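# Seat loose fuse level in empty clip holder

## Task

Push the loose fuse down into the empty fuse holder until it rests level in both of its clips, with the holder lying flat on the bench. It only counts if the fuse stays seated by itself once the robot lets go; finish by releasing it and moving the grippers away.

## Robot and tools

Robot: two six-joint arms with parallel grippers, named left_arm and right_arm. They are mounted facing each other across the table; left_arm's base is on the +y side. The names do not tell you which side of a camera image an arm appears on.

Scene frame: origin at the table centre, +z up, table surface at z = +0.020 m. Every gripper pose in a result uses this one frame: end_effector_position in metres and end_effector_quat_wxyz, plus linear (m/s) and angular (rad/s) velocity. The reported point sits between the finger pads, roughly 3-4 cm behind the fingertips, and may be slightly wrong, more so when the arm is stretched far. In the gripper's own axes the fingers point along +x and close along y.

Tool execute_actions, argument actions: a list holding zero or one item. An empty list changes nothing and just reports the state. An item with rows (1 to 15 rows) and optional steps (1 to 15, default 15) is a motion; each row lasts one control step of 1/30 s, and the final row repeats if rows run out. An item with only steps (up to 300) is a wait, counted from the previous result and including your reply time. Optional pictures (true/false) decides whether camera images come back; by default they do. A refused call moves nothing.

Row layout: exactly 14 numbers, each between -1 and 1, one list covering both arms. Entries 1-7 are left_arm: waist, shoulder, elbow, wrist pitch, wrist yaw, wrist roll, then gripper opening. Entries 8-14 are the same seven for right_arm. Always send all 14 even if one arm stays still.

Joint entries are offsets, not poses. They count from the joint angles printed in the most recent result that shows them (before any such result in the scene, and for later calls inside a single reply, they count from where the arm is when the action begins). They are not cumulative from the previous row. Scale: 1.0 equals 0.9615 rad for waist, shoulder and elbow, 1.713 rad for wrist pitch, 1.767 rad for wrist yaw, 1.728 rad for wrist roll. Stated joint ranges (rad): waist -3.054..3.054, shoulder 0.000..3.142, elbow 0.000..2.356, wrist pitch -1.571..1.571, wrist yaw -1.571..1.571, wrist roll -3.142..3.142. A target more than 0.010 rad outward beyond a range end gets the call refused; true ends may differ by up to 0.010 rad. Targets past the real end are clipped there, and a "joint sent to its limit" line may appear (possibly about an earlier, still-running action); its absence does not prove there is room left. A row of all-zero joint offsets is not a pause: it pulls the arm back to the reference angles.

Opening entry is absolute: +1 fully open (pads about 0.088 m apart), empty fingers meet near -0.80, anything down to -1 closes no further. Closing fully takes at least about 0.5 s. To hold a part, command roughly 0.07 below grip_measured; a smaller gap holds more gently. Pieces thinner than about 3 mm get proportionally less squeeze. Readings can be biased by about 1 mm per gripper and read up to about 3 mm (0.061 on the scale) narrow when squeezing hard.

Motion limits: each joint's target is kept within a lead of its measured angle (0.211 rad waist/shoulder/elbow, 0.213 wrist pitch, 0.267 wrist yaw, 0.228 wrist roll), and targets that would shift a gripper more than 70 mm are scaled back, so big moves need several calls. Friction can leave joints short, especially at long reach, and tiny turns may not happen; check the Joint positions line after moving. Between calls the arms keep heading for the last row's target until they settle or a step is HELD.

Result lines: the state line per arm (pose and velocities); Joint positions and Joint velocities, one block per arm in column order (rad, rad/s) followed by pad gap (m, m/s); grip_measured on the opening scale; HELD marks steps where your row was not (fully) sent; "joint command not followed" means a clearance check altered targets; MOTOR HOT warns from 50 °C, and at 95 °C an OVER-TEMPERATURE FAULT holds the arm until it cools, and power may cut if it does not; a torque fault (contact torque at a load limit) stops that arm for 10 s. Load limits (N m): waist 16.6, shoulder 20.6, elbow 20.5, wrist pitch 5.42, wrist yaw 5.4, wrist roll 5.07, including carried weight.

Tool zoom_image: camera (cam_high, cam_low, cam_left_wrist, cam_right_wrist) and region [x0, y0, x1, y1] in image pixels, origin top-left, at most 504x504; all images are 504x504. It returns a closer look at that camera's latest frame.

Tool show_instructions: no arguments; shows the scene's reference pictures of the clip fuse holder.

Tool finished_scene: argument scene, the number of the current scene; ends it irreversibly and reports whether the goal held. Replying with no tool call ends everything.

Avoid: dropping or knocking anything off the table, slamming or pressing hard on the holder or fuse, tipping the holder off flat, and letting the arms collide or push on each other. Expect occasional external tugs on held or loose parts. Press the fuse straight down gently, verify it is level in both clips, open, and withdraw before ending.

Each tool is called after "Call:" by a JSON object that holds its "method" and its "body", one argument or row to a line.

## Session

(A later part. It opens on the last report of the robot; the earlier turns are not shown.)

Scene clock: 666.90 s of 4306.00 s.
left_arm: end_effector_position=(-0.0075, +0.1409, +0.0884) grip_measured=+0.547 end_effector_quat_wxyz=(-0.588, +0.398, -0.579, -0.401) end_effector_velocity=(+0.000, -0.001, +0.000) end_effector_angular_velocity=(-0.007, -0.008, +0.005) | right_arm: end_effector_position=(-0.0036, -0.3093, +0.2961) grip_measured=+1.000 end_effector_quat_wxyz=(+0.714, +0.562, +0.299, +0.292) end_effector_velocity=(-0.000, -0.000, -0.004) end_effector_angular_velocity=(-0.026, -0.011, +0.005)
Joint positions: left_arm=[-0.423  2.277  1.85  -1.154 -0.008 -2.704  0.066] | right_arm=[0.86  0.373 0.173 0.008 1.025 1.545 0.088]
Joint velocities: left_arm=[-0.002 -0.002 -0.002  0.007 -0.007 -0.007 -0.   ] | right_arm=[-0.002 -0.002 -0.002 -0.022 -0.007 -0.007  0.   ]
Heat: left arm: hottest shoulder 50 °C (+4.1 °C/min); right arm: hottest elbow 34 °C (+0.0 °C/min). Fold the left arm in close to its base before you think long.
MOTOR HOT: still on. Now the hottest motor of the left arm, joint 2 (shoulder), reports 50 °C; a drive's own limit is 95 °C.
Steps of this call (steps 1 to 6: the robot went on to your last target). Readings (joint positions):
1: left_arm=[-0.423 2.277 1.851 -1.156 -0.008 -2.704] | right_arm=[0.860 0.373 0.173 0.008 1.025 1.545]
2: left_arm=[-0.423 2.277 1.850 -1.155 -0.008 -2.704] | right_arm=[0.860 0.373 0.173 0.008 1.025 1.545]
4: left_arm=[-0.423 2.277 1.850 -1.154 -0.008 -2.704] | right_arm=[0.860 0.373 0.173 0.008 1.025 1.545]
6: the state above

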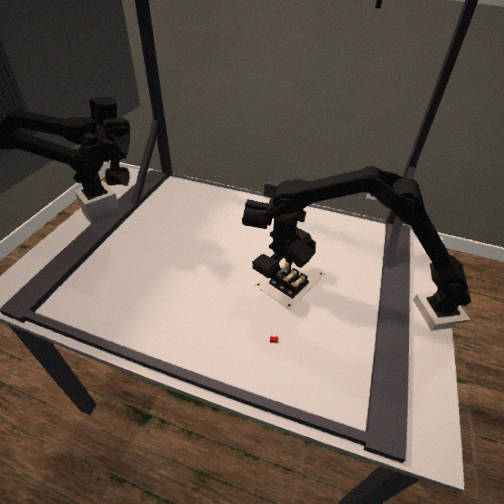

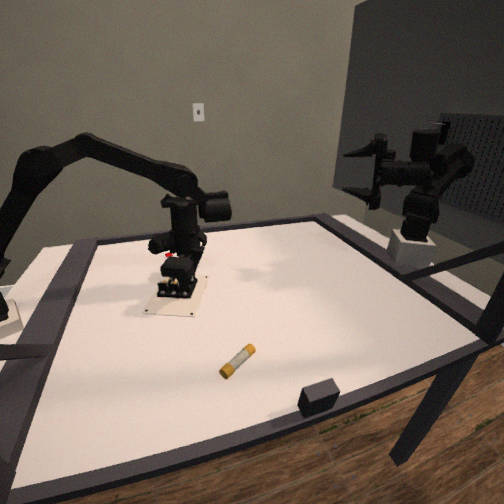

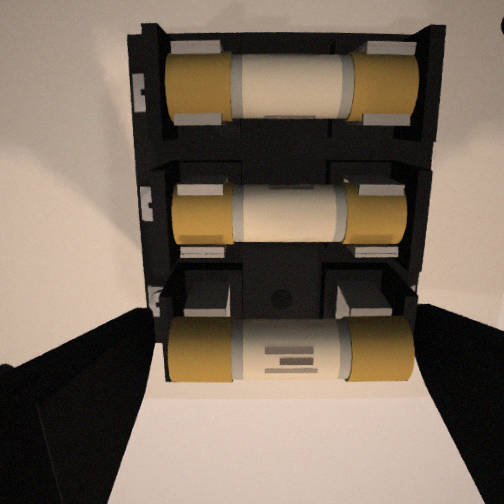

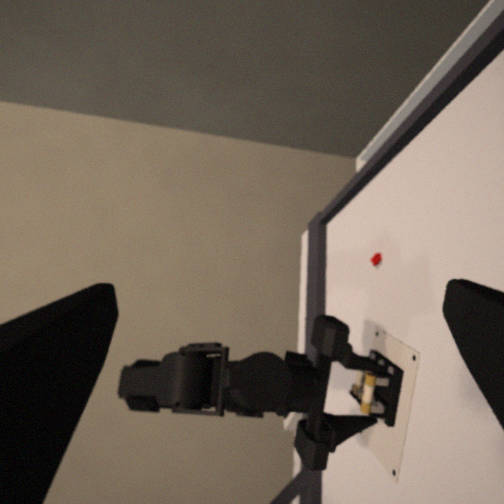

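Call:
{"method": "execute_actions", "body": {
  "actions": [
    {"rows": [[0,0,0,0,0,0,0.50,0,0,0,0,0,0,1],[0,0,0,0,0,0,0.45,0,0,0,0,0,0,1],[0,0,0,0,0,0,0.41,0,0,0,0,0,0,1],[0,0,0,0,0,0,0.38,0,0,0,0,0,0,1],[0,0,0,0,0,0,0.36,0,0,0,0,0,0,1],[0,0,0,0,0,0,0.34,0,0,0,0,0,0,1],[0,0,0,0,0,0,0.32,0,0,0,0,0,0,1],[0,0,0,0,0,0,0.29,0,0,0,0,0,0,1]], "steps": 11}
  ],
  "pictures": false
}}

Call:
{"method": "execute_actions", "body": {
  "actions": [
    {"rows": [[0.0012,-0.0041,-0.0058,0.0008,0,-0.0013,0.29,0,0,0,0,0,0,1],[0.0028,-0.0101,-0.0151,0.0024,0,-0.0032,0.29,0,0,0,0,0,0,1],[0.0046,-0.0180,-0.0277,0.0048,0,-0.0056,0.29,0,0,0,0,0,0,1],[0.0058,-0.0246,-0.0392,0.0076,0,-0.0074,0.29,0,0,0,0,0,0,1],[0.0073,-0.0331,-0.0540,0.0112,0,-0.0097,0.29,0,0,0,0,0,0,1],[0.0090,-0.0431,-0.0715,0.0154,0,-0.0125,0.29,0,0,0,0,0,0,1],[0.0110,-0.0548,-0.0917,0.0201,0,-0.0156,0.29,0,0,0,0,0,0,1],[0.0133,-0.0678,-0.1143,0.0255,0,-0.0192,0.29,0,0,0,0,0,0,1],[0.0158,-0.0823,-0.1391,0.0313,0,-0.0230,0.29,0,0,0,0,0,0,1],[0.0184,-0.0978,-0.1656,0.0375,0,-0.0272,0.29,0,0,0,0,0,0,1],[0.0212,-0.1143,-0.1936,0.0439,0,-0.0316,0.29,0,0,0,0,0,0,1],[0.0241,-0.1316,-0.2227,0.0506,0,-0.0361,0.29,0,0,0,0,0,0,1],[0.0271,-0.1496,-0.2526,0.0573,0,-0.0408,0.29,0,0,0,0,0,0,1],[0.0302,-0.1679,-0.2829,0.0640,0,-0.0455,0.29,0,0,0,0,0,0,1],[0.0332,-0.1864,-0.3132,0.0706,0,-0.0503,0.29,0,0,0,0,0,0,1]], "steps": 15}
  ],
  "pictures": false
}}

Call:
{"method": "execute_actions", "body": {
  "actions": [
    {"rows": [[0.0137,-0.0737,-0.1179,0.0242,0,-0.0197,0.29,0,0,0,0,0,0,1],[0.0166,-0.0919,-0.1471,0.0304,0,-0.0243,0.29,0,0,0,0,0,0,1],[0.0194,-0.1096,-0.1750,0.0361,0,-0.0287,0.29,0,0,0,0,0,0,1],[0.0220,-0.1267,-0.2016,0.0414,0,-0.0328,0.29,0,0,0,0,0,0,1],[0.0245,-0.1427,-0.2263,0.0464,0,-0.0367,0.29,0,0,0,0,0,0,1],[0.0268,-0.1575,-0.2489,0.0507,0,-0.0402,0.29,0,0,0,0,0,0,1],[0.0288,-0.1708,-0.2692,0.0546,0,-0.0434,0.29,0,0,0,0,0,0,1],[0.0305,-0.1824,-0.2866,0.0579,0,-0.0461,0.29,0,0,0,0,0,0,1],[0.0320,-0.1924,-0.3014,0.0606,0,-0.0484,0.29,0,0,0,0,0,0,1],[0.0332,-0.2002,-0.3129,0.0627,0,-0.0502,0.29,0,0,0,0,0,0,1],[0.0340,-0.2059,-0.3214,0.0642,0,-0.0515,0.29,0,0,0,0,0,0,1],[0.0345,-0.2094,-0.3265,0.0651,0,-0.0523,0.29,0,0,0,0,0,0,1],[0.0347,-0.2105,-0.3281,0.0654,0,-0.0526,0.29,0,0,0,0,0,0,1]], "steps": 15}
  ],
  "pictures": false
}}

Call:
{"method": "execute_actions", "body": {
  "actions": [
    {"steps": 6}
  ]
}}

Scene clock: 787.27 s of 4306.00 s.
left_arm: end_effector_position=(-0.0074, +0.1408, +0.0884) grip_measured=+0.328 end_effector_quat_wxyz=(-0.588, +0.398, -0.579, -0.400) end_effector_velocity=(-0.000, +0.000, +0.004) end_effector_angular_velocity=(-0.003, +0.007, +0.024) | right_arm: end_effector_position=(-0.0036, -0.3093, +0.2961) grip_measured=+1.000 end_effector_quat_wxyz=(+0.714, +0.562, +0.299, +0.292) end_effector_velocity=(-0.000, +0.001, -0.000) end_effector_angular_velocity=(+0.007, +0.008, +0.004)
Joint positions: left_arm=[-0.423  2.277  1.85  -1.153 -0.009 -2.704  0.055] | right_arm=[0.86  0.373 0.173 0.008 1.025 1.545 0.088]
Joint velocities: left_arm=[ 0.002 -0.007  0.002 -0.007  0.007 -0.022 -0.   ] | right_arm=[-0.002  0.002 -0.002  0.007 -0.007  0.007  0.   ]
Heat: left arm: hottest shoulder 50 °C (+1.0 °C/min); right arm: hottest elbow 35 °C (+0.0 °C/min). Fold the left arm in close to its base before you think long.
MOTOR HOT: still on. Now the hottest motor of the left arm, joint 2 (shoulder), reports 50 °C; a drive's own limit is 95 °C.
Steps of this call (steps 1 to 15: the robot went on to your last target; steps 16 to 90: nothing new was sent; then 117.00 s passed at rest; steps 91 to 101: all 11 steps of this action). Readings (joint positions):
91: left_arm=[-0.423 2.277 1.850 -1.153 -0.008 -2.704] | right_arm=[0.860 0.373 0.173 0.008 1.025 1.545]
92: left_arm=[-0.423 2.277 1.850 -1.153 -0.008 -2.704] | right_arm=[0.860 0.373 0.173 0.008 1.025 1.545]
94: left_arm=[-0.423 2.277 1.850 -1.153 -0.008 -2.704] | right_arm=[0.860 0.373 0.173 0.008 1.025 1.545]
98: left_arm=[-0.423 2.277 1.850 -1.153 -0.009 -2.704] | right_arm=[0.860 0.373 0.173 0.008 1.025 1.545]
101: the state above

Scene clock: 787.77 s of 4306.00 s.
left_arm: end_effector_position=(-0.0019, +0.1721, +0.0865) grip_measured=+0.328 end_effector_quat_wxyz=(-0.569, +0.423, -0.564, -0.423) end_effector_velocity=(+0.023, +0.147, -0.006) end_effector_angular_velocity=(+0.041, -0.005, +0.313) | right_arm: end_effector_position=(-0.0036, -0.3093, +0.2961) grip_measured=+1.000 end_effector_quat_wxyz=(+0.714, +0.562, +0.299, +0.292) end_effector_velocity=(-0.002, +0.001, -0.001) end_effector_angular_velocity=(-0.008, -0.002, +0.020)
Joint positions: left_arm=[-0.403  2.15   1.635 -1.059 -0.005 -2.766  0.055] | right_arm=[0.86  0.373 0.173 0.008 1.025 1.545 0.088]
Joint velocities: left_arm=[ 0.085 -0.51  -0.838  0.286 -0.007 -0.227 -0.   ] | right_arm=[-0.002 -0.007 -0.002 -0.007 -0.022 -0.007  0.   ]
Heat: left arm: hottest shoulder 50 °C (+1.0 °C/min); right arm: hottest elbow 35 °C (+0.0 °C/min). Fold the left arm in close to its base before you think long.
MOTOR HOT: still on. Now the hottest motor of the left arm, joint 2 (shoulder), reports 50 °C; a drive's own limit is 95 °C.
Steps of this call (steps 1 to 15: all 15 steps of this action). Readings (joint positions):
1: left_arm=[-0.423 2.277 1.850 -1.153 -0.009 -2.704] | right_arm=[0.860 0.373 0.173 0.008 1.025 1.545]
2: left_arm=[-0.423 2.277 1.850 -1.153 -0.009 -2.704] | right_arm=[0.860 0.373 0.173 0.008 1.025 1.545]
4: left_arm=[-0.423 2.274 1.844 -1.149 -0.009 -2.704] | right_arm=[0.860 0.373 0.173 0.008 1.025 1.545]
8: left_arm=[-0.419 2.248 1.799 -1.125 -0.006 -2.719] | right_arm=[0.860 0.373 0.173 0.008 1.025 1.545]
15: the state above

Scene clock: 788.27 s of 4306.00 s.
left_arm: end_effector_position=(+0.0037, +0.2251, +0.0842) grip_measured=+0.328 end_effector_quat_wxyz=(-0.543, +0.454, -0.541, -0.455) end_effector_velocity=(+0.002, +0.019, +0.000) end_effector_angular_velocity=(-0.006, -0.008, +0.029) | right_arm: end_effector_position=(-0.0036, -0.3093, +0.2961) grip_measured=+1.000 end_effector_quat_wxyz=(+0.714, +0.562, +0.299, +0.292) end_effector_velocity=(-0.000, +0.000, -0.003) end_effector_angular_velocity=(-0.017, -0.008, +0.005)
Joint positions: left_arm=[-0.373  1.963  1.341 -0.952 -0.002 -2.848  0.055] | right_arm=[0.86  0.373 0.173 0.008 1.025 1.545 0.088]
Joint velocities: left_arm=[ 0.007 -0.071 -0.1    0.037 -0.007 -0.022 -0.   ] | right_arm=[-0.002  0.002 -0.002 -0.007 -0.007 -0.007  0.   ]
Heat: left arm: hottest shoulder 50 °C (+1.0 °C/min); right arm: hottest elbow 35 °C (+0.0 °C/min). Fold the left arm in close to its base before you think long.
MOTOR HOT: still on. Now the hottest motor of the left arm, joint 2 (shoulder), reports 50 °C; a drive's own limit is 95 °C.
Steps of this call (steps 1 to 15: all 15 steps of this action). Readings (joint positions):
1: left_arm=[-0.400 2.133 1.607 -1.048 -0.005 -2.773] | right_arm=[0.860 0.373 0.173 0.008 1.025 1.545]
2: left_arm=[-0.397 2.116 1.579 -1.037 -0.004 -2.781] | right_arm=[0.860 0.373 0.173 0.008 1.025 1.545]
4: left_arm=[-0.391 2.082 1.524 -1.014 -0.003 -2.797] | right_arm=[0.860 0.373 0.173 0.008 1.025 1.545]
8: left_arm=[-0.382 2.019 1.426 -0.980 -0.002 -2.825] | right_arm=[0.860 0.373 0.173 0.008 1.025 1.545]
15: the state above

Scene clock: 788.47 s of 4306.00 s.
left_arm: end_effector_position=(+0.0037, +0.2260, +0.0842) grip_measured=+0.328 end_effector_quat_wxyz=(-0.542, +0.455, -0.541, -0.455) end_effector_velocity=(-0.001, +0.003, +0.001) end_effector_angular_velocity=(+0.006, +0.008, +0.010) | right_arm: end_effector_position=(-0.0036, -0.3093, +0.2961) grip_measured=+1.000 end_effector_quat_wxyz=(+0.714, +0.562, +0.299, +0.292) end_effector_velocity=(-0.002, +0.001, -0.002) end_effector_angular_velocity=(-0.022, -0.007, +0.020)
Joint positions: left_arm=[-0.372  1.959  1.335 -0.949 -0.001 -2.85   0.055] | right_arm=[0.86  0.373 0.173 0.008 1.025 1.545 0.088]
Joint velocities: left_arm=[ 0.002 -0.007 -0.007 -0.007  0.007 -0.007  0.   ] | right_arm=[-0.002 -0.002  0.002 -0.022 -0.022 -0.007  0.   ]
Heat: left arm: hottest shoulder 50 °C (+1.0 °C/min); right arm: hottest elbow 35 °C (+0.0 °C/min). Fold the left arm in close to its base before you think long.
MOTOR HOT: still on. Now the hottest motor of the left arm, joint 2 (shoulder), reports 50 °C; a drive's own limit is 95 °C.
Steps of this call (steps 1 to 6: the robot went on to your last target). Readings (joint positions):
1: left_arm=[-0.372 1.961 1.339 -0.951 -0.002 -2.849] | right_arm=[0.860 0.373 0.173 0.008 1.025 1.545]
2: left_arm=[-0.372 1.960 1.337 -0.950 -0.001 -2.849] | right_arm=[0.860 0.373 0.173 0.008 1.025 1.545]
4: left_arm=[-0.372 1.959 1.336 -0.949 -0.001 -2.850] | right_arm=[0.860 0.373 0.173 0.008 1.025 1.545]
6: the state above

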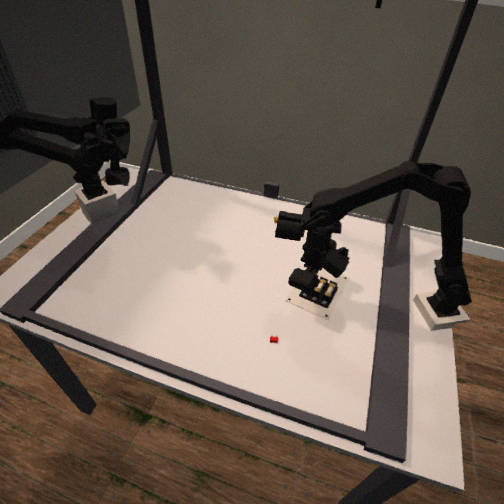

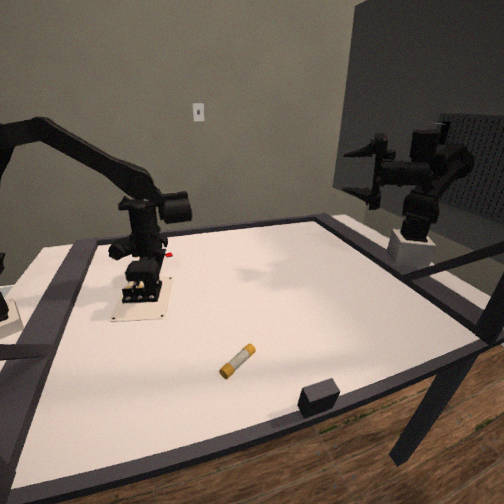

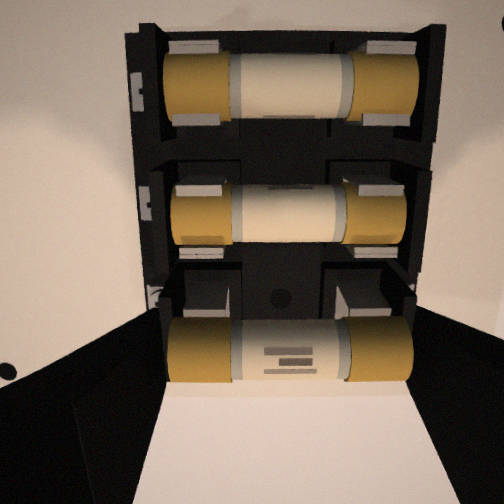

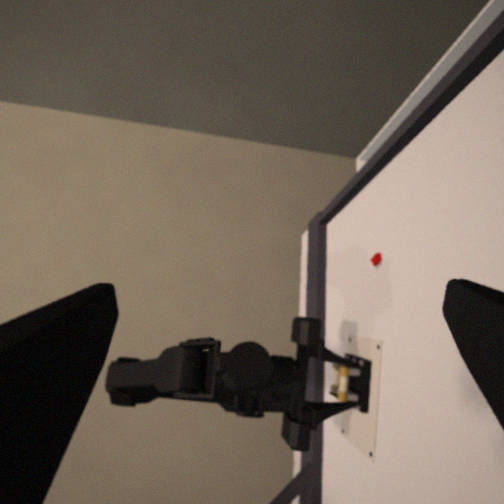

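Call:
{"method": "execute_actions", "body": {
  "actions": [
    {"rows": [[0.0012,-0.0044,-0.0066,0.0002,0,-0.0014,0.29,0,0,0,0,0,0,1],[0.0028,-0.0106,-0.0158,0.0009,0,-0.0032,0.29,0,0,0,0,0,0,1],[0.0046,-0.0187,-0.0278,0.0020,0,-0.0054,0.29,0,0,0,0,0,0,1],[0.0058,-0.0251,-0.0370,0.0034,0,-0.0069,0.29,0,0,0,0,0,0,1],[0.0073,-0.0331,-0.0487,0.0053,0,-0.0088,0.29,0,0,0,0,0,0,1],[0.0090,-0.0428,-0.0627,0.0075,0,-0.0110,0.29,0,0,0,0,0,0,1],[0.0110,-0.0541,-0.0788,0.0099,0,-0.0136,0.29,0,0,0,0,0,0,1],[0.0133,-0.0669,-0.0969,0.0126,0,-0.0166,0.29,0,0,0,0,0,0,1],[0.0158,-0.0810,-0.1167,0.0155,0,-0.0197,0.29,0,0,0,0,0,0,1],[0.0184,-0.0962,-0.1379,0.0185,0,-0.0231,0.29,0,0,0,0,0,0,1],[0.0212,-0.1125,-0.1603,0.0215,0,-0.0267,0.29,0,0,0,0,0,0,1],[0.0241,-0.1297,-0.1835,0.0245,0,-0.0305,0.29,0,0,0,0,0,0,1],[0.0271,-0.1476,-0.2074,0.0276,0,-0.0343,0.29,0,0,0,0,0,0,1],[0.0301,-0.1659,-0.2316,0.0305,0,-0.0382,0.29,0,0,0,0,0,0,1],[0.0331,-0.1844,-0.2557,0.0332,0,-0.0421,0.29,0,0,0,0,0,0,1]], "steps": 15}
  ],
  "pictures": false
}}

Call:
{"method": "execute_actions", "body": {
  "actions": [
    {"rows": [[0.0136,-0.0730,-0.0982,0.0087,0,-0.0170,0.29,0,0,0,0,0,0,1],[0.0165,-0.0913,-0.1214,0.0110,0,-0.0207,0.29,0,0,0,0,0,0,1],[0.0193,-0.1092,-0.1437,0.0132,0,-0.0243,0.29,0,0,0,0,0,0,1],[0.0220,-0.1264,-0.1650,0.0151,0,-0.0278,0.29,0,0,0,0,0,0,1],[0.0245,-0.1426,-0.1847,0.0168,0,-0.0309,0.29,0,0,0,0,0,0,1],[0.0267,-0.1576,-0.2028,0.0183,0,-0.0338,0.29,0,0,0,0,0,0,1],[0.0287,-0.1711,-0.2189,0.0194,0,-0.0364,0.29,0,0,0,0,0,0,1],[0.0305,-0.1829,-0.2330,0.0204,0,-0.0387,0.29,0,0,0,0,0,0,1],[0.0320,-0.1928,-0.2446,0.0212,0,-0.0406,0.29,0,0,0,0,0,0,1],[0.0331,-0.2008,-0.2539,0.0218,0,-0.0421,0.29,0,0,0,0,0,0,1],[0.0340,-0.2066,-0.2606,0.0222,0,-0.0431,0.29,0,0,0,0,0,0,1],[0.0345,-0.2101,-0.2647,0.0225,0,-0.0438,0.29,0,0,0,0,0,0,1],[0.0346,-0.2112,-0.2660,0.0226,0,-0.0440,0.29,0,0,0,0,0,0,1]], "steps": 15}
  ],
  "pictures": false
}}

Call:
{"method": "execute_actions", "body": {
  "actions": [
    {"steps": 6}
  ]
}}

Scene clock: 850.40 s of 4306.00 s.
left_arm: end_effector_position=(+0.0058, +0.2638, +0.0830) grip_measured=+0.328 end_effector_quat_wxyz=(-0.526, +0.472, -0.523, -0.476) end_effector_velocity=(+0.004, +0.156, -0.004) end_effector_angular_velocity=(+0.031, +0.010, +0.283) | right_arm: end_effector_position=(-0.0036, -0.3093, +0.2961) grip_measured=+1.000 end_effector_quat_wxyz=(+0.714, +0.562, +0.299, +0.292) end_effector_velocity=(-0.002, +0.001, -0.001) end_effector_angular_velocity=(+0.001, +0.009, +0.018)
Joint positions: left_arm=[-0.351  1.834  1.16  -0.903 -0.    -2.901  0.055] | right_arm=[0.86  0.373 0.173 0.008 1.025 1.545 0.088]
Joint velocities: left_arm=[ 0.085 -0.505 -0.676  0.139  0.007 -0.198 -0.   ] | right_arm=[-0.002 -0.007 -0.002 -0.007 -0.022  0.007  0.   ]
Heat: left arm: hottest shoulder 50 °C (+0.0 °C/min); right arm: hottest elbow 35 °C (+0.0 °C/min). Fold the left arm in close to its base before you think long.
MOTOR HOT: still on. Now the hottest motor of the left arm, joint 2 (shoulder), reports 50 °C; a drive's own limit is 95 °C.
Steps of this call (steps 1 to 15: the robot went on to your last target; steps 16 to 90: nothing new was sent; then 58.43 s passed at rest; steps 91 to 105: all 15 steps of this action). Readings (joint positions):
91: left_arm=[-0.372 1.958 1.334 -0.948 -0.001 -2.850] | right_arm=[0.860 0.373 0.173 0.008 1.025 1.545]
92: left_arm=[-0.372 1.958 1.334 -0.948 -0.001 -2.850] | right_arm=[0.860 0.373 0.173 0.008 1.025 1.545]
94: left_arm=[-0.372 1.954 1.329 -0.945 -0.001 -2.851] | right_arm=[0.860 0.373 0.173 0.008 1.025 1.545]
98: left_arm=[-0.368 1.929 1.292 -0.934 -0.000 -2.863] | right_arm=[0.860 0.373 0.173 0.008 1.025 1.545]
105: the state above

Scene clock: 850.90 s of 4306.00 s.
left_arm: end_effector_position=(+0.0056, +0.3208, +0.0809) grip_measured=+0.328 end_effector_quat_wxyz=(-0.504, +0.495, -0.498, -0.503) end_effector_velocity=(+0.000, +0.016, +0.000) end_effector_angular_velocity=(-0.016, -0.011, +0.044) | right_arm: end_effector_position=(-0.0036, -0.3093, +0.2961) grip_measured=+1.000 end_effector_quat_wxyz=(+0.714, +0.562, +0.299, +0.292) end_effector_velocity=(-0.002, +0.001, -0.003) end_effector_angular_velocity=(-0.023, -0.015, +0.021)
Joint positions: left_arm=[-0.321  1.644  0.924 -0.865  0.    -2.969  0.055] | right_arm=[0.86  0.373 0.173 0.008 1.025 1.545 0.088]
Joint velocities: left_arm=[ 0.007 -0.071 -0.076  0.022 -0.007 -0.037 -0.   ] | right_arm=[-0.002 -0.007 -0.007 -0.007 -0.022 -0.022  0.   ]
Heat: left arm: hottest shoulder 50 °C (+0.0 °C/min); right arm: hottest elbow 35 °C (+0.0 °C/min). Fold the left arm in close to its base before you think long.
MOTOR HOT: still on. Now the hottest motor of the left arm, joint 2 (shoulder), reports 50 °C; a drive's own limit is 95 °C.
Steps of this call (steps 1 to 15: all 15 steps of this action). Readings (joint positions):
1: left_arm=[-0.348 1.817 1.137 -0.898 -0.000 -2.908] | right_arm=[0.860 0.373 0.173 0.008 1.025 1.545]
2: left_arm=[-0.345 1.800 1.114 -0.893 -0.000 -2.914] | right_arm=[0.860 0.373 0.173 0.008 1.025 1.545]
4: left_arm=[-0.340 1.765 1.070 -0.885 -0.000 -2.928] | right_arm=[0.860 0.373 0.173 0.008 1.025 1.545]
8: left_arm=[-0.330 1.702 0.991 -0.874 -0.000 -2.950] | right_arm=[0.860 0.373 0.173 0.008 1.025 1.545]
15: the state above

Scene clock: 851.10 s of 4306.00 s.
left_arm: end_effector_position=(+0.0055, +0.3216, +0.0809) grip_measured=+0.328 end_effector_quat_wxyz=(-0.503, +0.496, -0.498, -0.504) end_effector_velocity=(-0.000, +0.003, +0.001) end_effector_angular_velocity=(+0.004, -0.007, +0.005) | right_arm: end_effector_position=(-0.0036, -0.3093, +0.2961) grip_measured=+1.000 end_effector_quat_wxyz=(+0.714, +0.562, +0.299, +0.292) end_effector_velocity=(-0.002, +0.001, -0.004) end_effector_angular_velocity=(-0.036, -0.019, +0.021)
Joint positions: left_arm=[-0.321  1.64   0.919 -0.863  0.    -2.971  0.055] | right_arm=[0.86  0.373 0.173 0.008 1.025 1.545 0.088]
Joint velocities: left_arm=[-0.002 -0.012 -0.007 -0.007 -0.007 -0.007 -0.   ] | right_arm=[-0.002 -0.002 -0.002 -0.022 -0.022 -0.022  0.   ]
Heat: left arm: hottest shoulder 50 °C (+0.0 °C/min); right arm: hottest elbow 35 °C (+0.0 °C/min). Fold the left arm in close to its base before you think long.
MOTOR HOT: still on. Now the hottest motor of the left arm, joint 2 (shoulder), reports 50 °C; a drive's own limit is 95 °C.
Steps of this call (steps 1 to 6: the robot went on to your last target). Readings (joint positions):
1: left_arm=[-0.321 1.643 0.922 -0.864 0.000 -2.970] | right_arm=[0.860 0.373 0.173 0.008 1.025 1.545]
2: left_arm=[-0.321 1.642 0.921 -0.863 0.000 -2.970] | right_arm=[0.860 0.373 0.173 0.008 1.025 1.545]
4: left_arm=[-0.321 1.641 0.920 -0.863 0.000 -2.971] | right_arm=[0.860 0.373 0.173 0.008 1.025 1.545]
6: the state above

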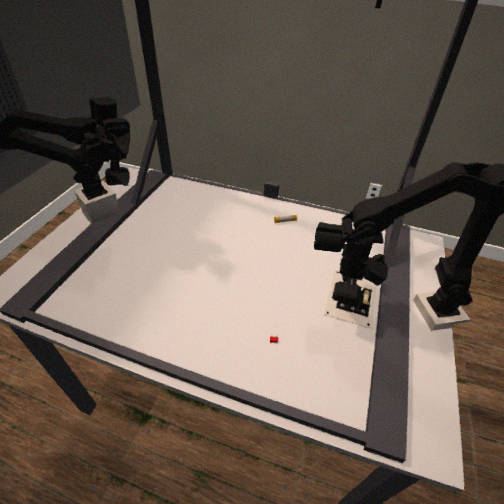

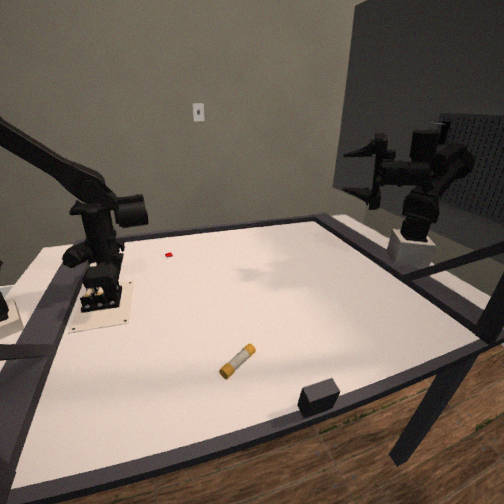

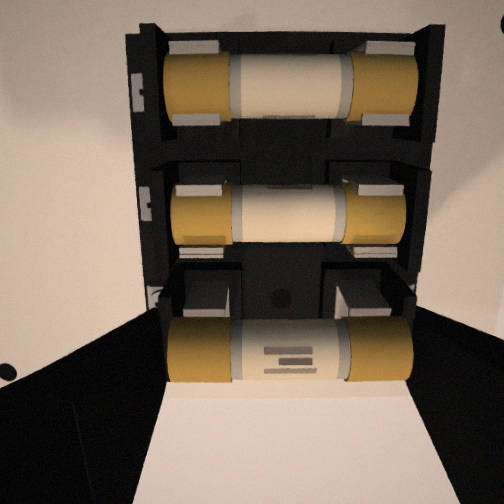

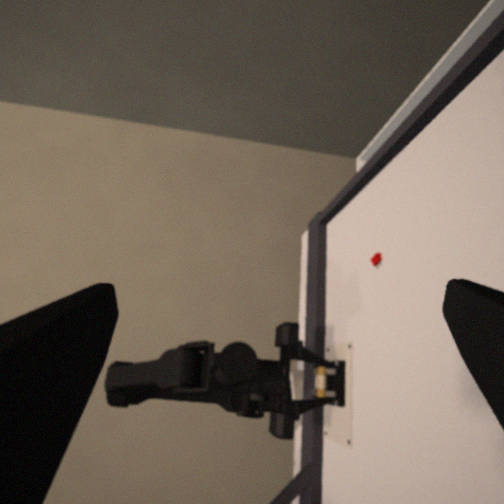

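Call:
{"method": "zoom_image", "body": {
  "camera": "cam_low",
  "region": [40, 250, 160, 350]
}}

Call:
{"method": "zoom_image", "body": {
  "camera": "cam_high",
  "region": [310, 250, 410, 340]
}}

Region (40, 250, 160, 350) of cam_low's 504x504 image, scaled by 4.200, with more detail than that image has.

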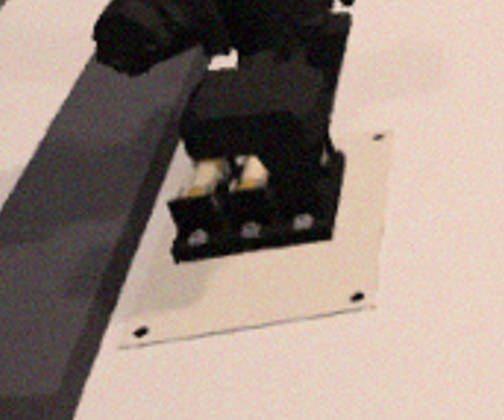

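Region (310, 250, 410, 340) of cam_high's 504x504 image, scaled by 5.040, with more detail than that image has; it fills the top 454 rows of this view, and the rest is white.

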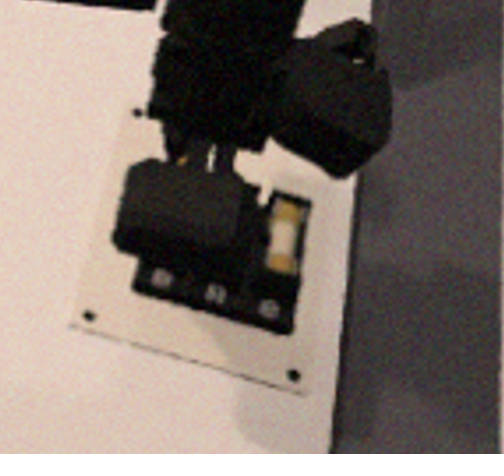

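Call:
{"method": "execute_actions", "body": {
  "actions": [
    {"rows": [[0,0,0,0,0,0,0.34,0,0,0,0,0,0,1],[0,0,0,0,0,0,0.40,0,0,0,0,0,0,1],[0,-0.002,0.004,0,0,0,0.47,0,0,0,0,0,0,1],[0,-0.005,0.008,-0.001,0,0,0.55,0,0,0,0,0,0,1],[0,-0.0089,0.0135,-0.0025,0,0,0.55,0,0,0,0,0,0,1],[0,-0.0135,0.0165,-0.0063,0,0,0.55,0,0,0,0,0,0,1],[0,-0.0209,0.0212,-0.0124,0,0,0.55,0,0,0,0,0,0,1],[0,-0.0302,0.0271,-0.0200,0,0,0.55,0,0,0,0,0,0,1],[0,-0.0410,0.0340,-0.0289,0,0,0.55,0,0,0,0,0,0,1],[0,-0.0521,0.0410,-0.0380,0,0,0.55,0,0,0,0,0,0,1],[0,-0.0629,0.0479,-0.0469,0,0,0.55,0,0,0,0,0,0,1],[0,-0.0722,0.0538,-0.0545,0,0,0.55,0,0,0,0,0,0,1],[0,-0.0796,0.0585,-0.0606,0,0,0.55,0,0,0,0,0,0,1],[0,-0.0842,0.0615,-0.0644,0,0,0.55,0,0,0,0,0,0,1],[0,-0.0858,0.0625,-0.0657,0,0,0.55,0,0,0,0,0,0,1]], "steps": 15}
  ],
  "pictures": false
}}

Call:
{"method": "execute_actions", "body": {
  "actions": [
    {"steps": 6}
  ],
  "pictures": false
}}

Call:
{"method": "execute_actions", "body": {
  "actions": [
    {"rows": [[-0.003,0,0,-0.001,0,-0.002,0.45,0,0,0,0,0,0,1],[-0.008,0,0,-0.001,0,-0.006,0.33,0,0,0,0,0,0,1],[-0.018,0,0,-0.001,0,-0.0115,0.21,0,0,0,0,0,0,1],[-0.029,0,0,-0.001,0,-0.0175,0.09,0,0,0,0,0,0,1],[-0.041,0,0,-0.001,0,-0.0243,-0.03,0,0,0,0,0,0,1],[-0.054,0,0,-0.001,0,-0.0316,-0.15,0,0,0,0,0,0,1],[-0.067,0,0,-0.001,0,-0.0390,-0.27,0,0,0,0,0,0,1],[-0.080,0,0,-0.001,0,-0.0458,-0.38,0,0,0,0,0,0,1],[-0.090,0,0,-0.001,0,-0.0517,-0.47,0,0,0,0,0,0,1],[-0.098,0,0,-0.001,0,-0.0562,-0.53,0,0,0,0,0,0,1],[-0.1035,0,0,-0.001,0,-0.0590,-0.57,0,0,0,0,0,0,1],[-0.1053,0,0,-0.001,0,-0.0600,-0.57,0,0,0,0,0,0,1]], "steps": 15}
  ],
  "pictures": false
}}

Call:
{"method": "execute_actions", "body": {
  "actions": [
    {"steps": 6}
  ]
}}

Scene clock: 962.40 s of 4306.00 s.
left_arm: end_effector_position=(+0.0050, +0.3249, +0.1049) grip_measured=+0.545 end_effector_quat_wxyz=(-0.500, +0.499, -0.500, -0.501) end_effector_velocity=(+0.000, -0.012, +0.090) end_effector_angular_velocity=(-0.167, -0.021, +0.005) | right_arm: end_effector_position=(-0.0036, -0.3093, +0.2961) grip_measured=+1.000 end_effector_quat_wxyz=(+0.714, +0.562, +0.299, +0.292) end_effector_velocity=(+0.001, -0.001, +0.000) end_effector_angular_velocity=(+0.003, +0.003, -0.010)
Joint positions: left_arm=[-0.321  1.578  0.959 -0.954  0.    -2.971  0.066] | right_arm=[0.86  0.373 0.173 0.008 1.025 1.545 0.088]
Joint velocities: left_arm=[-0.002 -0.227  0.154 -0.212  0.007 -0.007  0.001] | right_arm=[-0.002 -0.002  0.002 -0.007  0.007  0.007  0.   ]
Heat: left arm: hottest shoulder 43 °C (-2.0 °C/min); right arm: hottest elbow 35 °C (+0.0 °C/min).
MOTOR HOT: cleared. Now the hottest motor of the left arm, joint 2 (shoulder), reports 43 °C.
Steps of this call (steps 1 to 15: the robot went on to your last target; steps 16 to 90: nothing new was sent; then 107.80 s passed at rest; steps 91 to 105: all 15 steps of this action). Readings (joint positions):
91: left_arm=[-0.321 1.640 0.919 -0.863 0.000 -2.971] | right_arm=[0.860 0.373 0.173 0.008 1.025 1.545]
92: left_arm=[-0.321 1.640 0.919 -0.863 0.000 -2.971] | right_arm=[0.860 0.373 0.173 0.008 1.025 1.545]
94: left_arm=[-0.321 1.640 0.919 -0.862 0.000 -2.971] | right_arm=[0.860 0.373 0.173 0.008 1.025 1.545]
98: left_arm=[-0.321 1.635 0.922 -0.876 0.000 -2.971] | right_arm=[0.860 0.373 0.173 0.008 1.025 1.545]
105: the state above

Scene clock: 962.60 s of 4306.00 s.
left_arm: end_effector_position=(+0.0049, +0.3254, +0.1100) grip_measured=+0.547 end_effector_quat_wxyz=(-0.500, +0.500, -0.500, -0.500) end_effector_velocity=(-0.002, +0.009, -0.001) end_effector_angular_velocity=(+0.040, +0.014, +0.010) | right_arm: end_effector_position=(-0.0036, -0.3093, +0.2961) grip_measured=+1.000 end_effector_quat_wxyz=(+0.714, +0.562, +0.299, +0.292) end_effector_velocity=(-0.000, +0.000, -0.004) end_effector_angular_velocity=(-0.017, -0.008, +0.005)
Joint positions: left_arm=[-0.321  1.565  0.968 -0.972  0.    -2.971  0.066] | right_arm=[0.86  0.373 0.173 0.008 1.025 1.545 0.088]
Joint velocities: left_arm=[ 0.002  0.002 -0.002 -0.037  0.007 -0.007  0.   ] | right_arm=[-0.002 -0.002 -0.007 -0.007 -0.007 -0.007  0.   ]
Heat: left arm: hottest shoulder 43 °C (-2.0 °C/min); right arm: hottest elbow 35 °C (+0.0 °C/min).
Steps of this call (steps 1 to 6: the robot went on to your last target). Readings (joint positions):
1: left_arm=[-0.321 1.572 0.963 -0.960 0.000 -2.971] | right_arm=[0.860 0.373 0.173 0.008 1.025 1.545]
2: left_arm=[-0.321 1.568 0.966 -0.964 0.000 -2.971] | right_arm=[0.860 0.373 0.173 0.008 1.025 1.545]
4: left_arm=[-0.321 1.565 0.968 -0.969 0.000 -2.971] | right_arm=[0.860 0.373 0.173 0.008 1.025 1.545]
6: the state above

Scene clock: 963.10 s of 4306.00 s.
left_arm: end_effector_position=(-0.0194, +0.3225, +0.1100) grip_measured=-0.526 end_effector_quat_wxyz=(-0.500, +0.499, -0.501, -0.499) end_effector_velocity=(-0.008, +0.002, -0.000) end_effector_angular_velocity=(+0.008, -0.007, +0.015) | right_arm: end_effector_position=(-0.0036, -0.3093, +0.2961) grip_measured=+1.000 end_effector_quat_wxyz=(+0.714, +0.562, +0.299, +0.292) end_effector_velocity=(-0.000, -0.000, -0.004) end_effector_angular_velocity=(-0.017, -0.000, +0.004)
Joint positions: left_arm=[-0.417  1.565  0.968 -0.972  0.    -3.065  0.013] | right_arm=[0.86  0.373 0.173 0.008 1.025 1.545 0.088]
Joint velocities: left_arm=[-0.037 -0.002 -0.002 -0.007 -0.007 -0.051 -0.023] | right_arm=[-0.002 -0.002 -0.002 -0.022 -0.007  0.007  0.   ]
Heat: left arm: hottest shoulder 43 °C (-2.0 °C/min); right arm: hottest elbow 35 °C (+0.0 °C/min).
Steps of this call (steps 1 to 15: all 15 steps of this action). Readings (joint positions):
1: left_arm=[-0.321 1.565 0.968 -0.972 0.000 -2.971] | right_arm=[0.860 0.373 0.173 0.008 1.025 1.545]
2: left_arm=[-0.321 1.565 0.968 -0.972 0.000 -2.971] | right_arm=[0.860 0.373 0.173 0.008 1.025 1.545]
4: left_arm=[-0.327 1.565 0.968 -0.972 0.000 -2.979] | right_arm=[0.860 0.373 0.173 0.008 1.025 1.545]
8: left_arm=[-0.365 1.565 0.968 -0.972 0.000 -3.017] | right_arm=[0.860 0.373 0.173 0.008 1.025 1.545]
15: the state above

Scene clock: 963.30 s of 4306.00 s.
left_arm: end_effector_position=(-0.0199, +0.3225, +0.1100) grip_measured=-0.563 end_effector_quat_wxyz=(-0.500, +0.500, -0.501, -0.500) end_effector_velocity=(-0.002, +0.002, -0.000) end_effector_angular_velocity=(+0.007, +0.008, +0.034) | right_arm: end_effector_position=(-0.0036, -0.3093, +0.2961) grip_measured=+1.000 end_effector_quat_wxyz=(+0.714, +0.562, +0.299, +0.292) end_effector_velocity=(+0.001, -0.001, -0.004) end_effector_angular_velocity=(-0.017, -0.000, -0.001)
Joint positions: left_arm=[-0.419  1.565  0.968 -0.972  0.    -3.069  0.011] | right_arm=[0.86  0.373 0.173 0.008 1.025 1.545 0.088]
Joint velocities: left_arm=[-0.002 -0.002 -0.002 -0.007  0.007 -0.037 -0.002] | right_arm=[-0.007 -0.002 -0.002 -0.022 -0.007  0.007  0.   ]
Heat: left arm: hottest shoulder 43 °C (-2.0 °C/min); right arm: hottest elbow 35 °C (+0.0 °C/min).
Steps of this call (steps 1 to 6: the robot went on to your last target). Readings (joint positions):
1: left_arm=[-0.418 1.565 0.968 -0.972 0.000 -3.066] | right_arm=[0.860 0.373 0.173 0.008 1.025 1.545]
2: left_arm=[-0.418 1.565 0.968 -0.972 0.000 -3.067] | right_arm=[0.860 0.373 0.173 0.008 1.025 1.545]
4: left_arm=[-0.419 1.565 0.968 -0.972 0.000 -3.068] | right_arm=[0.860 0.373 0.173 0.008 1.025 1.545]
6: the state above

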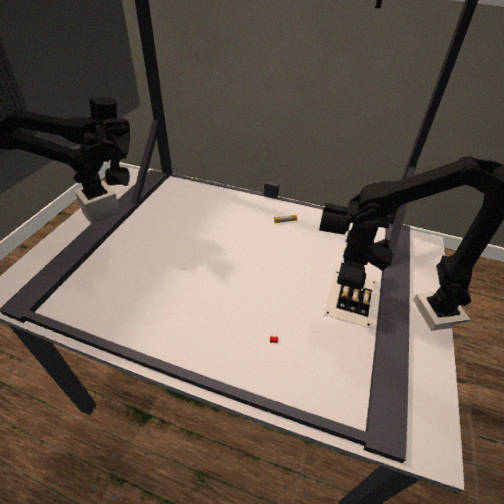

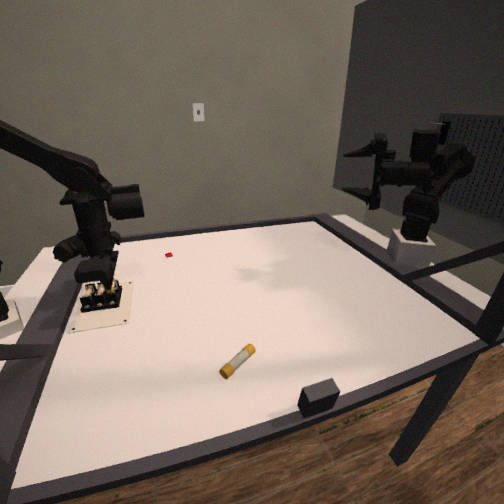

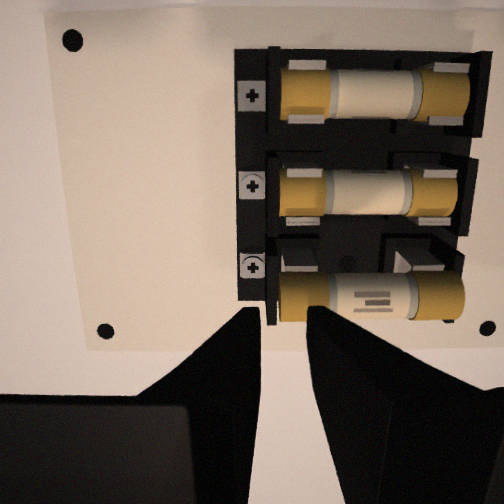

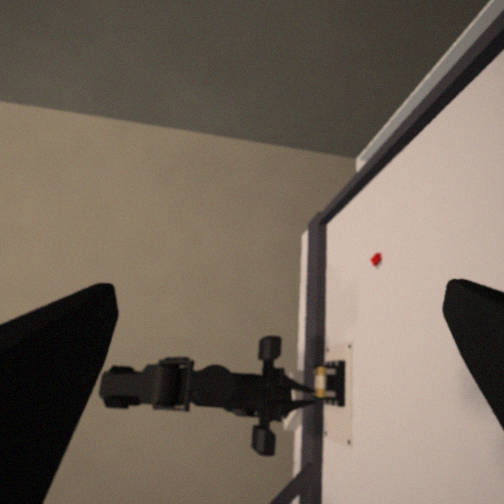

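Call:
{"method": "zoom_image", "body": {
  "camera": "cam_left_wrist",
  "region": [230, 230, 482, 350]
}}

Call:
{"method": "zoom_image", "body": {
  "camera": "cam_right_wrist",
  "region": [285, 345, 365, 425]
}}

Region (230, 230, 482, 350) of cam_left_wrist's 504x504 image, scaled by 2.000, with more detail than that image has; it fills the top 240 rows of this view, and the rest is white.

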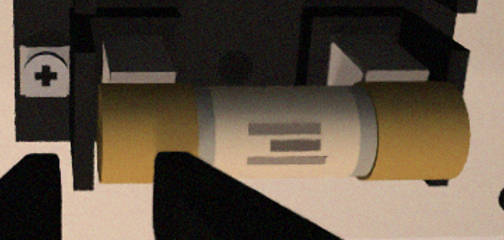

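Region (285, 345, 365, 425) of cam_right_wrist's 504x504 image, scaled by 6.300, with more detail than that image has.

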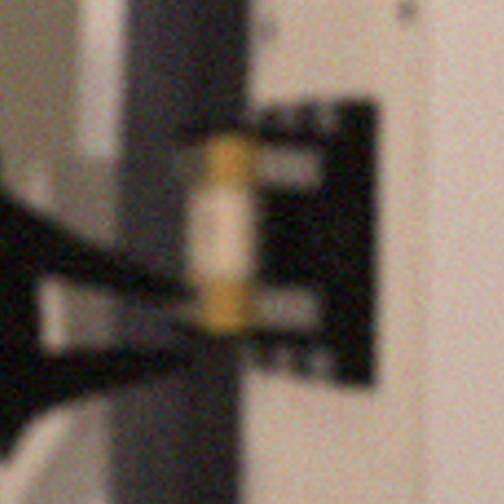

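Call:
{"method": "execute_actions", "body": {
  "actions": [
    {"rows": [[0,0.003,-0.005,0.0005,0,0,-0.57,0,0,0,0,0,0,1],[0,0.006,-0.010,0.0010,0,0,-0.57,0,0,0,0,0,0,1],[0,0.0075,-0.0135,0.0019,0,0,-0.57,0,0,0,0,0,0,1],[0,0.0082,-0.016,0.0036,0,0,-0.57,0,0,0,0,0,0,1],[0,0.0090,-0.0187,0.0054,0,0,-0.57,0,0,0,0,0,0,1],[0,0.0097,-0.0214,0.0072,0,0,-0.57,0,0,0,0,0,0,1],[0,0.0105,-0.0241,0.0090,0,0,-0.57,0,0,0,0,0,0,1],[0,0.0112,-0.0268,0.0108,0,0,-0.57,0,0,0,0,0,0,1],[0,0.0120,-0.0295,0.0126,0,0,-0.57,0,0,0,0,0,0,1],[0,0.0127,-0.0322,0.0144,0,0,-0.57,0,0,0,0,0,0,1],[0,0.0134,-0.0349,0.0162,0,0,-0.57,0,0,0,0,0,0,1],[0,0.0141,-0.0373,0.0178,0,0,-0.57,0,0,0,0,0,0,1],[0,0.0146,-0.0391,0.0191,0,0,-0.57,0,0,0,0,0,0,1],[0,0.0149,-0.0402,0.0198,0,0,-0.57,0,0,0,0,0,0,1]], "steps": 15}
  ],
  "pictures": false
}}

Call:
{"method": "execute_actions", "body": {
  "actions": [
    {"steps": 6}
  ]
}}

Call:
{"method": "zoom_image", "body": {
  "camera": "cam_left_wrist",
  "region": [230, 230, 504, 370]
}}

Call:
{"method": "zoom_image", "body": {
  "camera": "cam_right_wrist",
  "region": [285, 345, 365, 425]
}}

Scene clock: 1003.57 s of 4306.00 s.
left_arm: end_effector_position=(-0.0201, +0.3240, +0.1036) grip_measured=-0.567 end_effector_quat_wxyz=(-0.500, +0.500, -0.500, -0.500) end_effector_velocity=(-0.001, +0.002, -0.002) end_effector_angular_velocity=(+0.003, -0.007, -0.015) | right_arm: end_effector_position=(-0.0036, -0.3093, +0.2961) grip_measured=+1.000 end_effector_quat_wxyz=(+0.714, +0.562, +0.299, +0.292) end_effector_velocity=(-0.000, +0.001, +0.002) end_effector_angular_velocity=(+0.006, -0.000, +0.005)
Joint positions: left_arm=[-0.419  1.571  0.946 -0.947  0.    -3.07   0.011] | right_arm=[0.86  0.373 0.173 0.008 1.025 1.545 0.088]
Joint velocities: left_arm=[-0.007 -0.002 -0.012  0.007 -0.007  0.007  0.   ] | right_arm=[-0.002 -0.002  0.002  0.007 -0.007 -0.007  0.   ]
Heat: left arm: hottest shoulder 41 °C (-2.0 °C/min); right arm: hottest elbow 35 °C (+0.0 °C/min).
Steps of this call (steps 1 to 15: the robot went on to your last target; steps 16 to 90: nothing new was sent; then 36.77 s passed at rest; steps 91 to 105: all 15 steps of this action). Readings (joint positions):
91: left_arm=[-0.419 1.565 0.968 -0.972 0.000 -3.070] | right_arm=[0.860 0.373 0.173 0.008 1.025 1.545]
92: left_arm=[-0.419 1.565 0.968 -0.972 0.000 -3.070] | right_arm=[0.860 0.373 0.173 0.008 1.025 1.545]
94: left_arm=[-0.419 1.565 0.967 -0.972 0.000 -3.070] | right_arm=[0.860 0.373 0.173 0.008 1.025 1.545]
98: left_arm=[-0.419 1.566 0.961 -0.963 0.000 -3.070] | right_arm=[0.860 0.373 0.173 0.008 1.025 1.545]
105: the state above

Scene clock: 1003.77 s of 4306.00 s.
left_arm: end_effector_position=(-0.0201, +0.3240, +0.1035) grip_measured=-0.567 end_effector_quat_wxyz=(-0.500, +0.500, -0.500, -0.500) end_effector_velocity=(+0.002, -0.001, -0.000) end_effector_angular_velocity=(-0.007, -0.008, +0.010) | right_arm: end_effector_position=(-0.0036, -0.3093, +0.2961) grip_measured=+1.000 end_effector_quat_wxyz=(+0.714, +0.562, +0.299, +0.292) end_effector_velocity=(-0.000, +0.000, -0.002) end_effector_angular_velocity=(-0.003, +0.005, +0.004)
Joint positions: left_arm=[-0.419  1.571  0.945 -0.946  0.    -3.07   0.011] | right_arm=[0.86  0.373 0.173 0.008 1.025 1.545 0.088]
Joint velocities: left_arm=[ 0.002 -0.002 -0.002  0.007 -0.007 -0.007 -0.   ] | right_arm=[-0.002 -0.002 -0.002 -0.007 -0.007  0.007  0.   ]
Heat: left arm: hottest shoulder 41 °C (-2.0 °C/min); right arm: hottest elbow 35 °C (+0.0 °C/min).
Steps of this call (steps 1 to 6: the robot went on to your last target). Readings (joint positions):
1: left_arm=[-0.419 1.571 0.946 -0.947 0.000 -3.070] | right_arm=[0.860 0.373 0.173 0.008 1.025 1.545]
2: left_arm=[-0.419 1.571 0.946 -0.947 0.000 -3.070] | right_arm=[0.860 0.373 0.173 0.008 1.025 1.545]
4: left_arm=[-0.419 1.571 0.945 -0.946 0.000 -3.070] | right_arm=[0.860 0.373 0.173 0.008 1.025 1.545]
6: the state above

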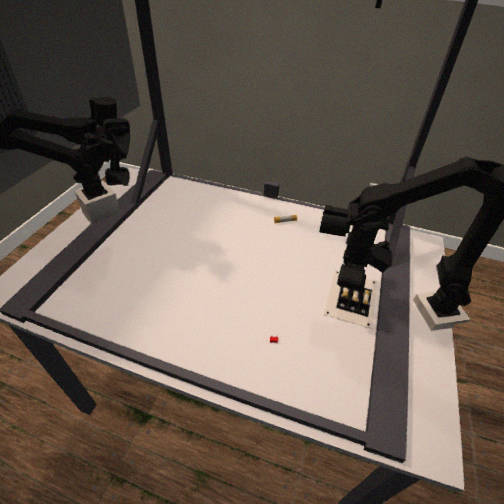

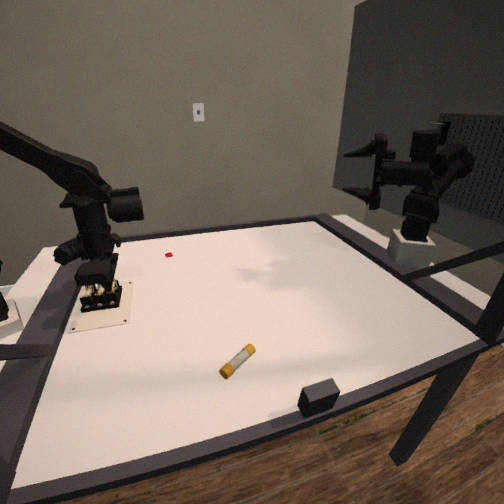

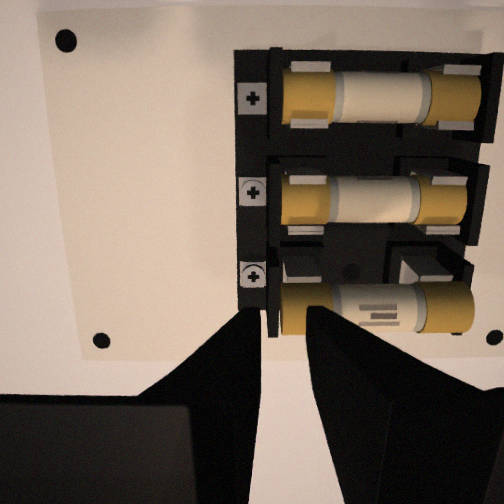

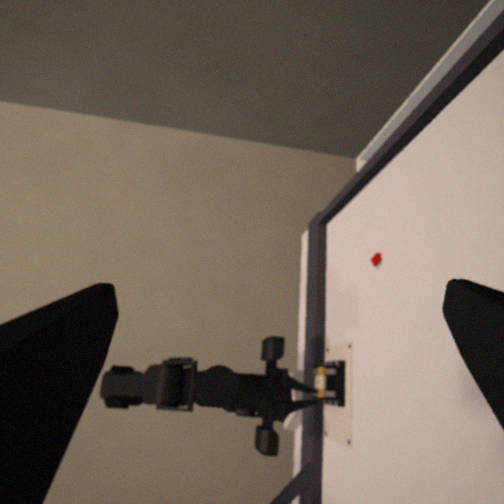

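Region (230, 230, 504, 370) of cam_left_wrist's 504x504 image, scaled by 1.839, with more detail than that image has; it fills the top 258 rows of this view, and the rest is white.

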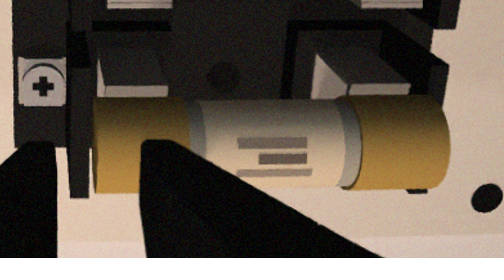

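Region (285, 345, 365, 425) of cam_right_wrist's 504x504 image, scaled by 6.300, with more detail than that image has.

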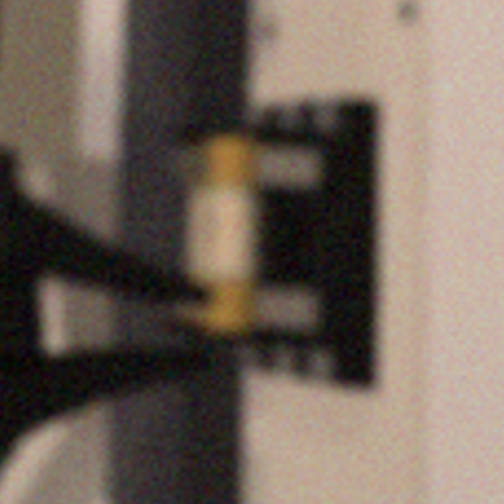

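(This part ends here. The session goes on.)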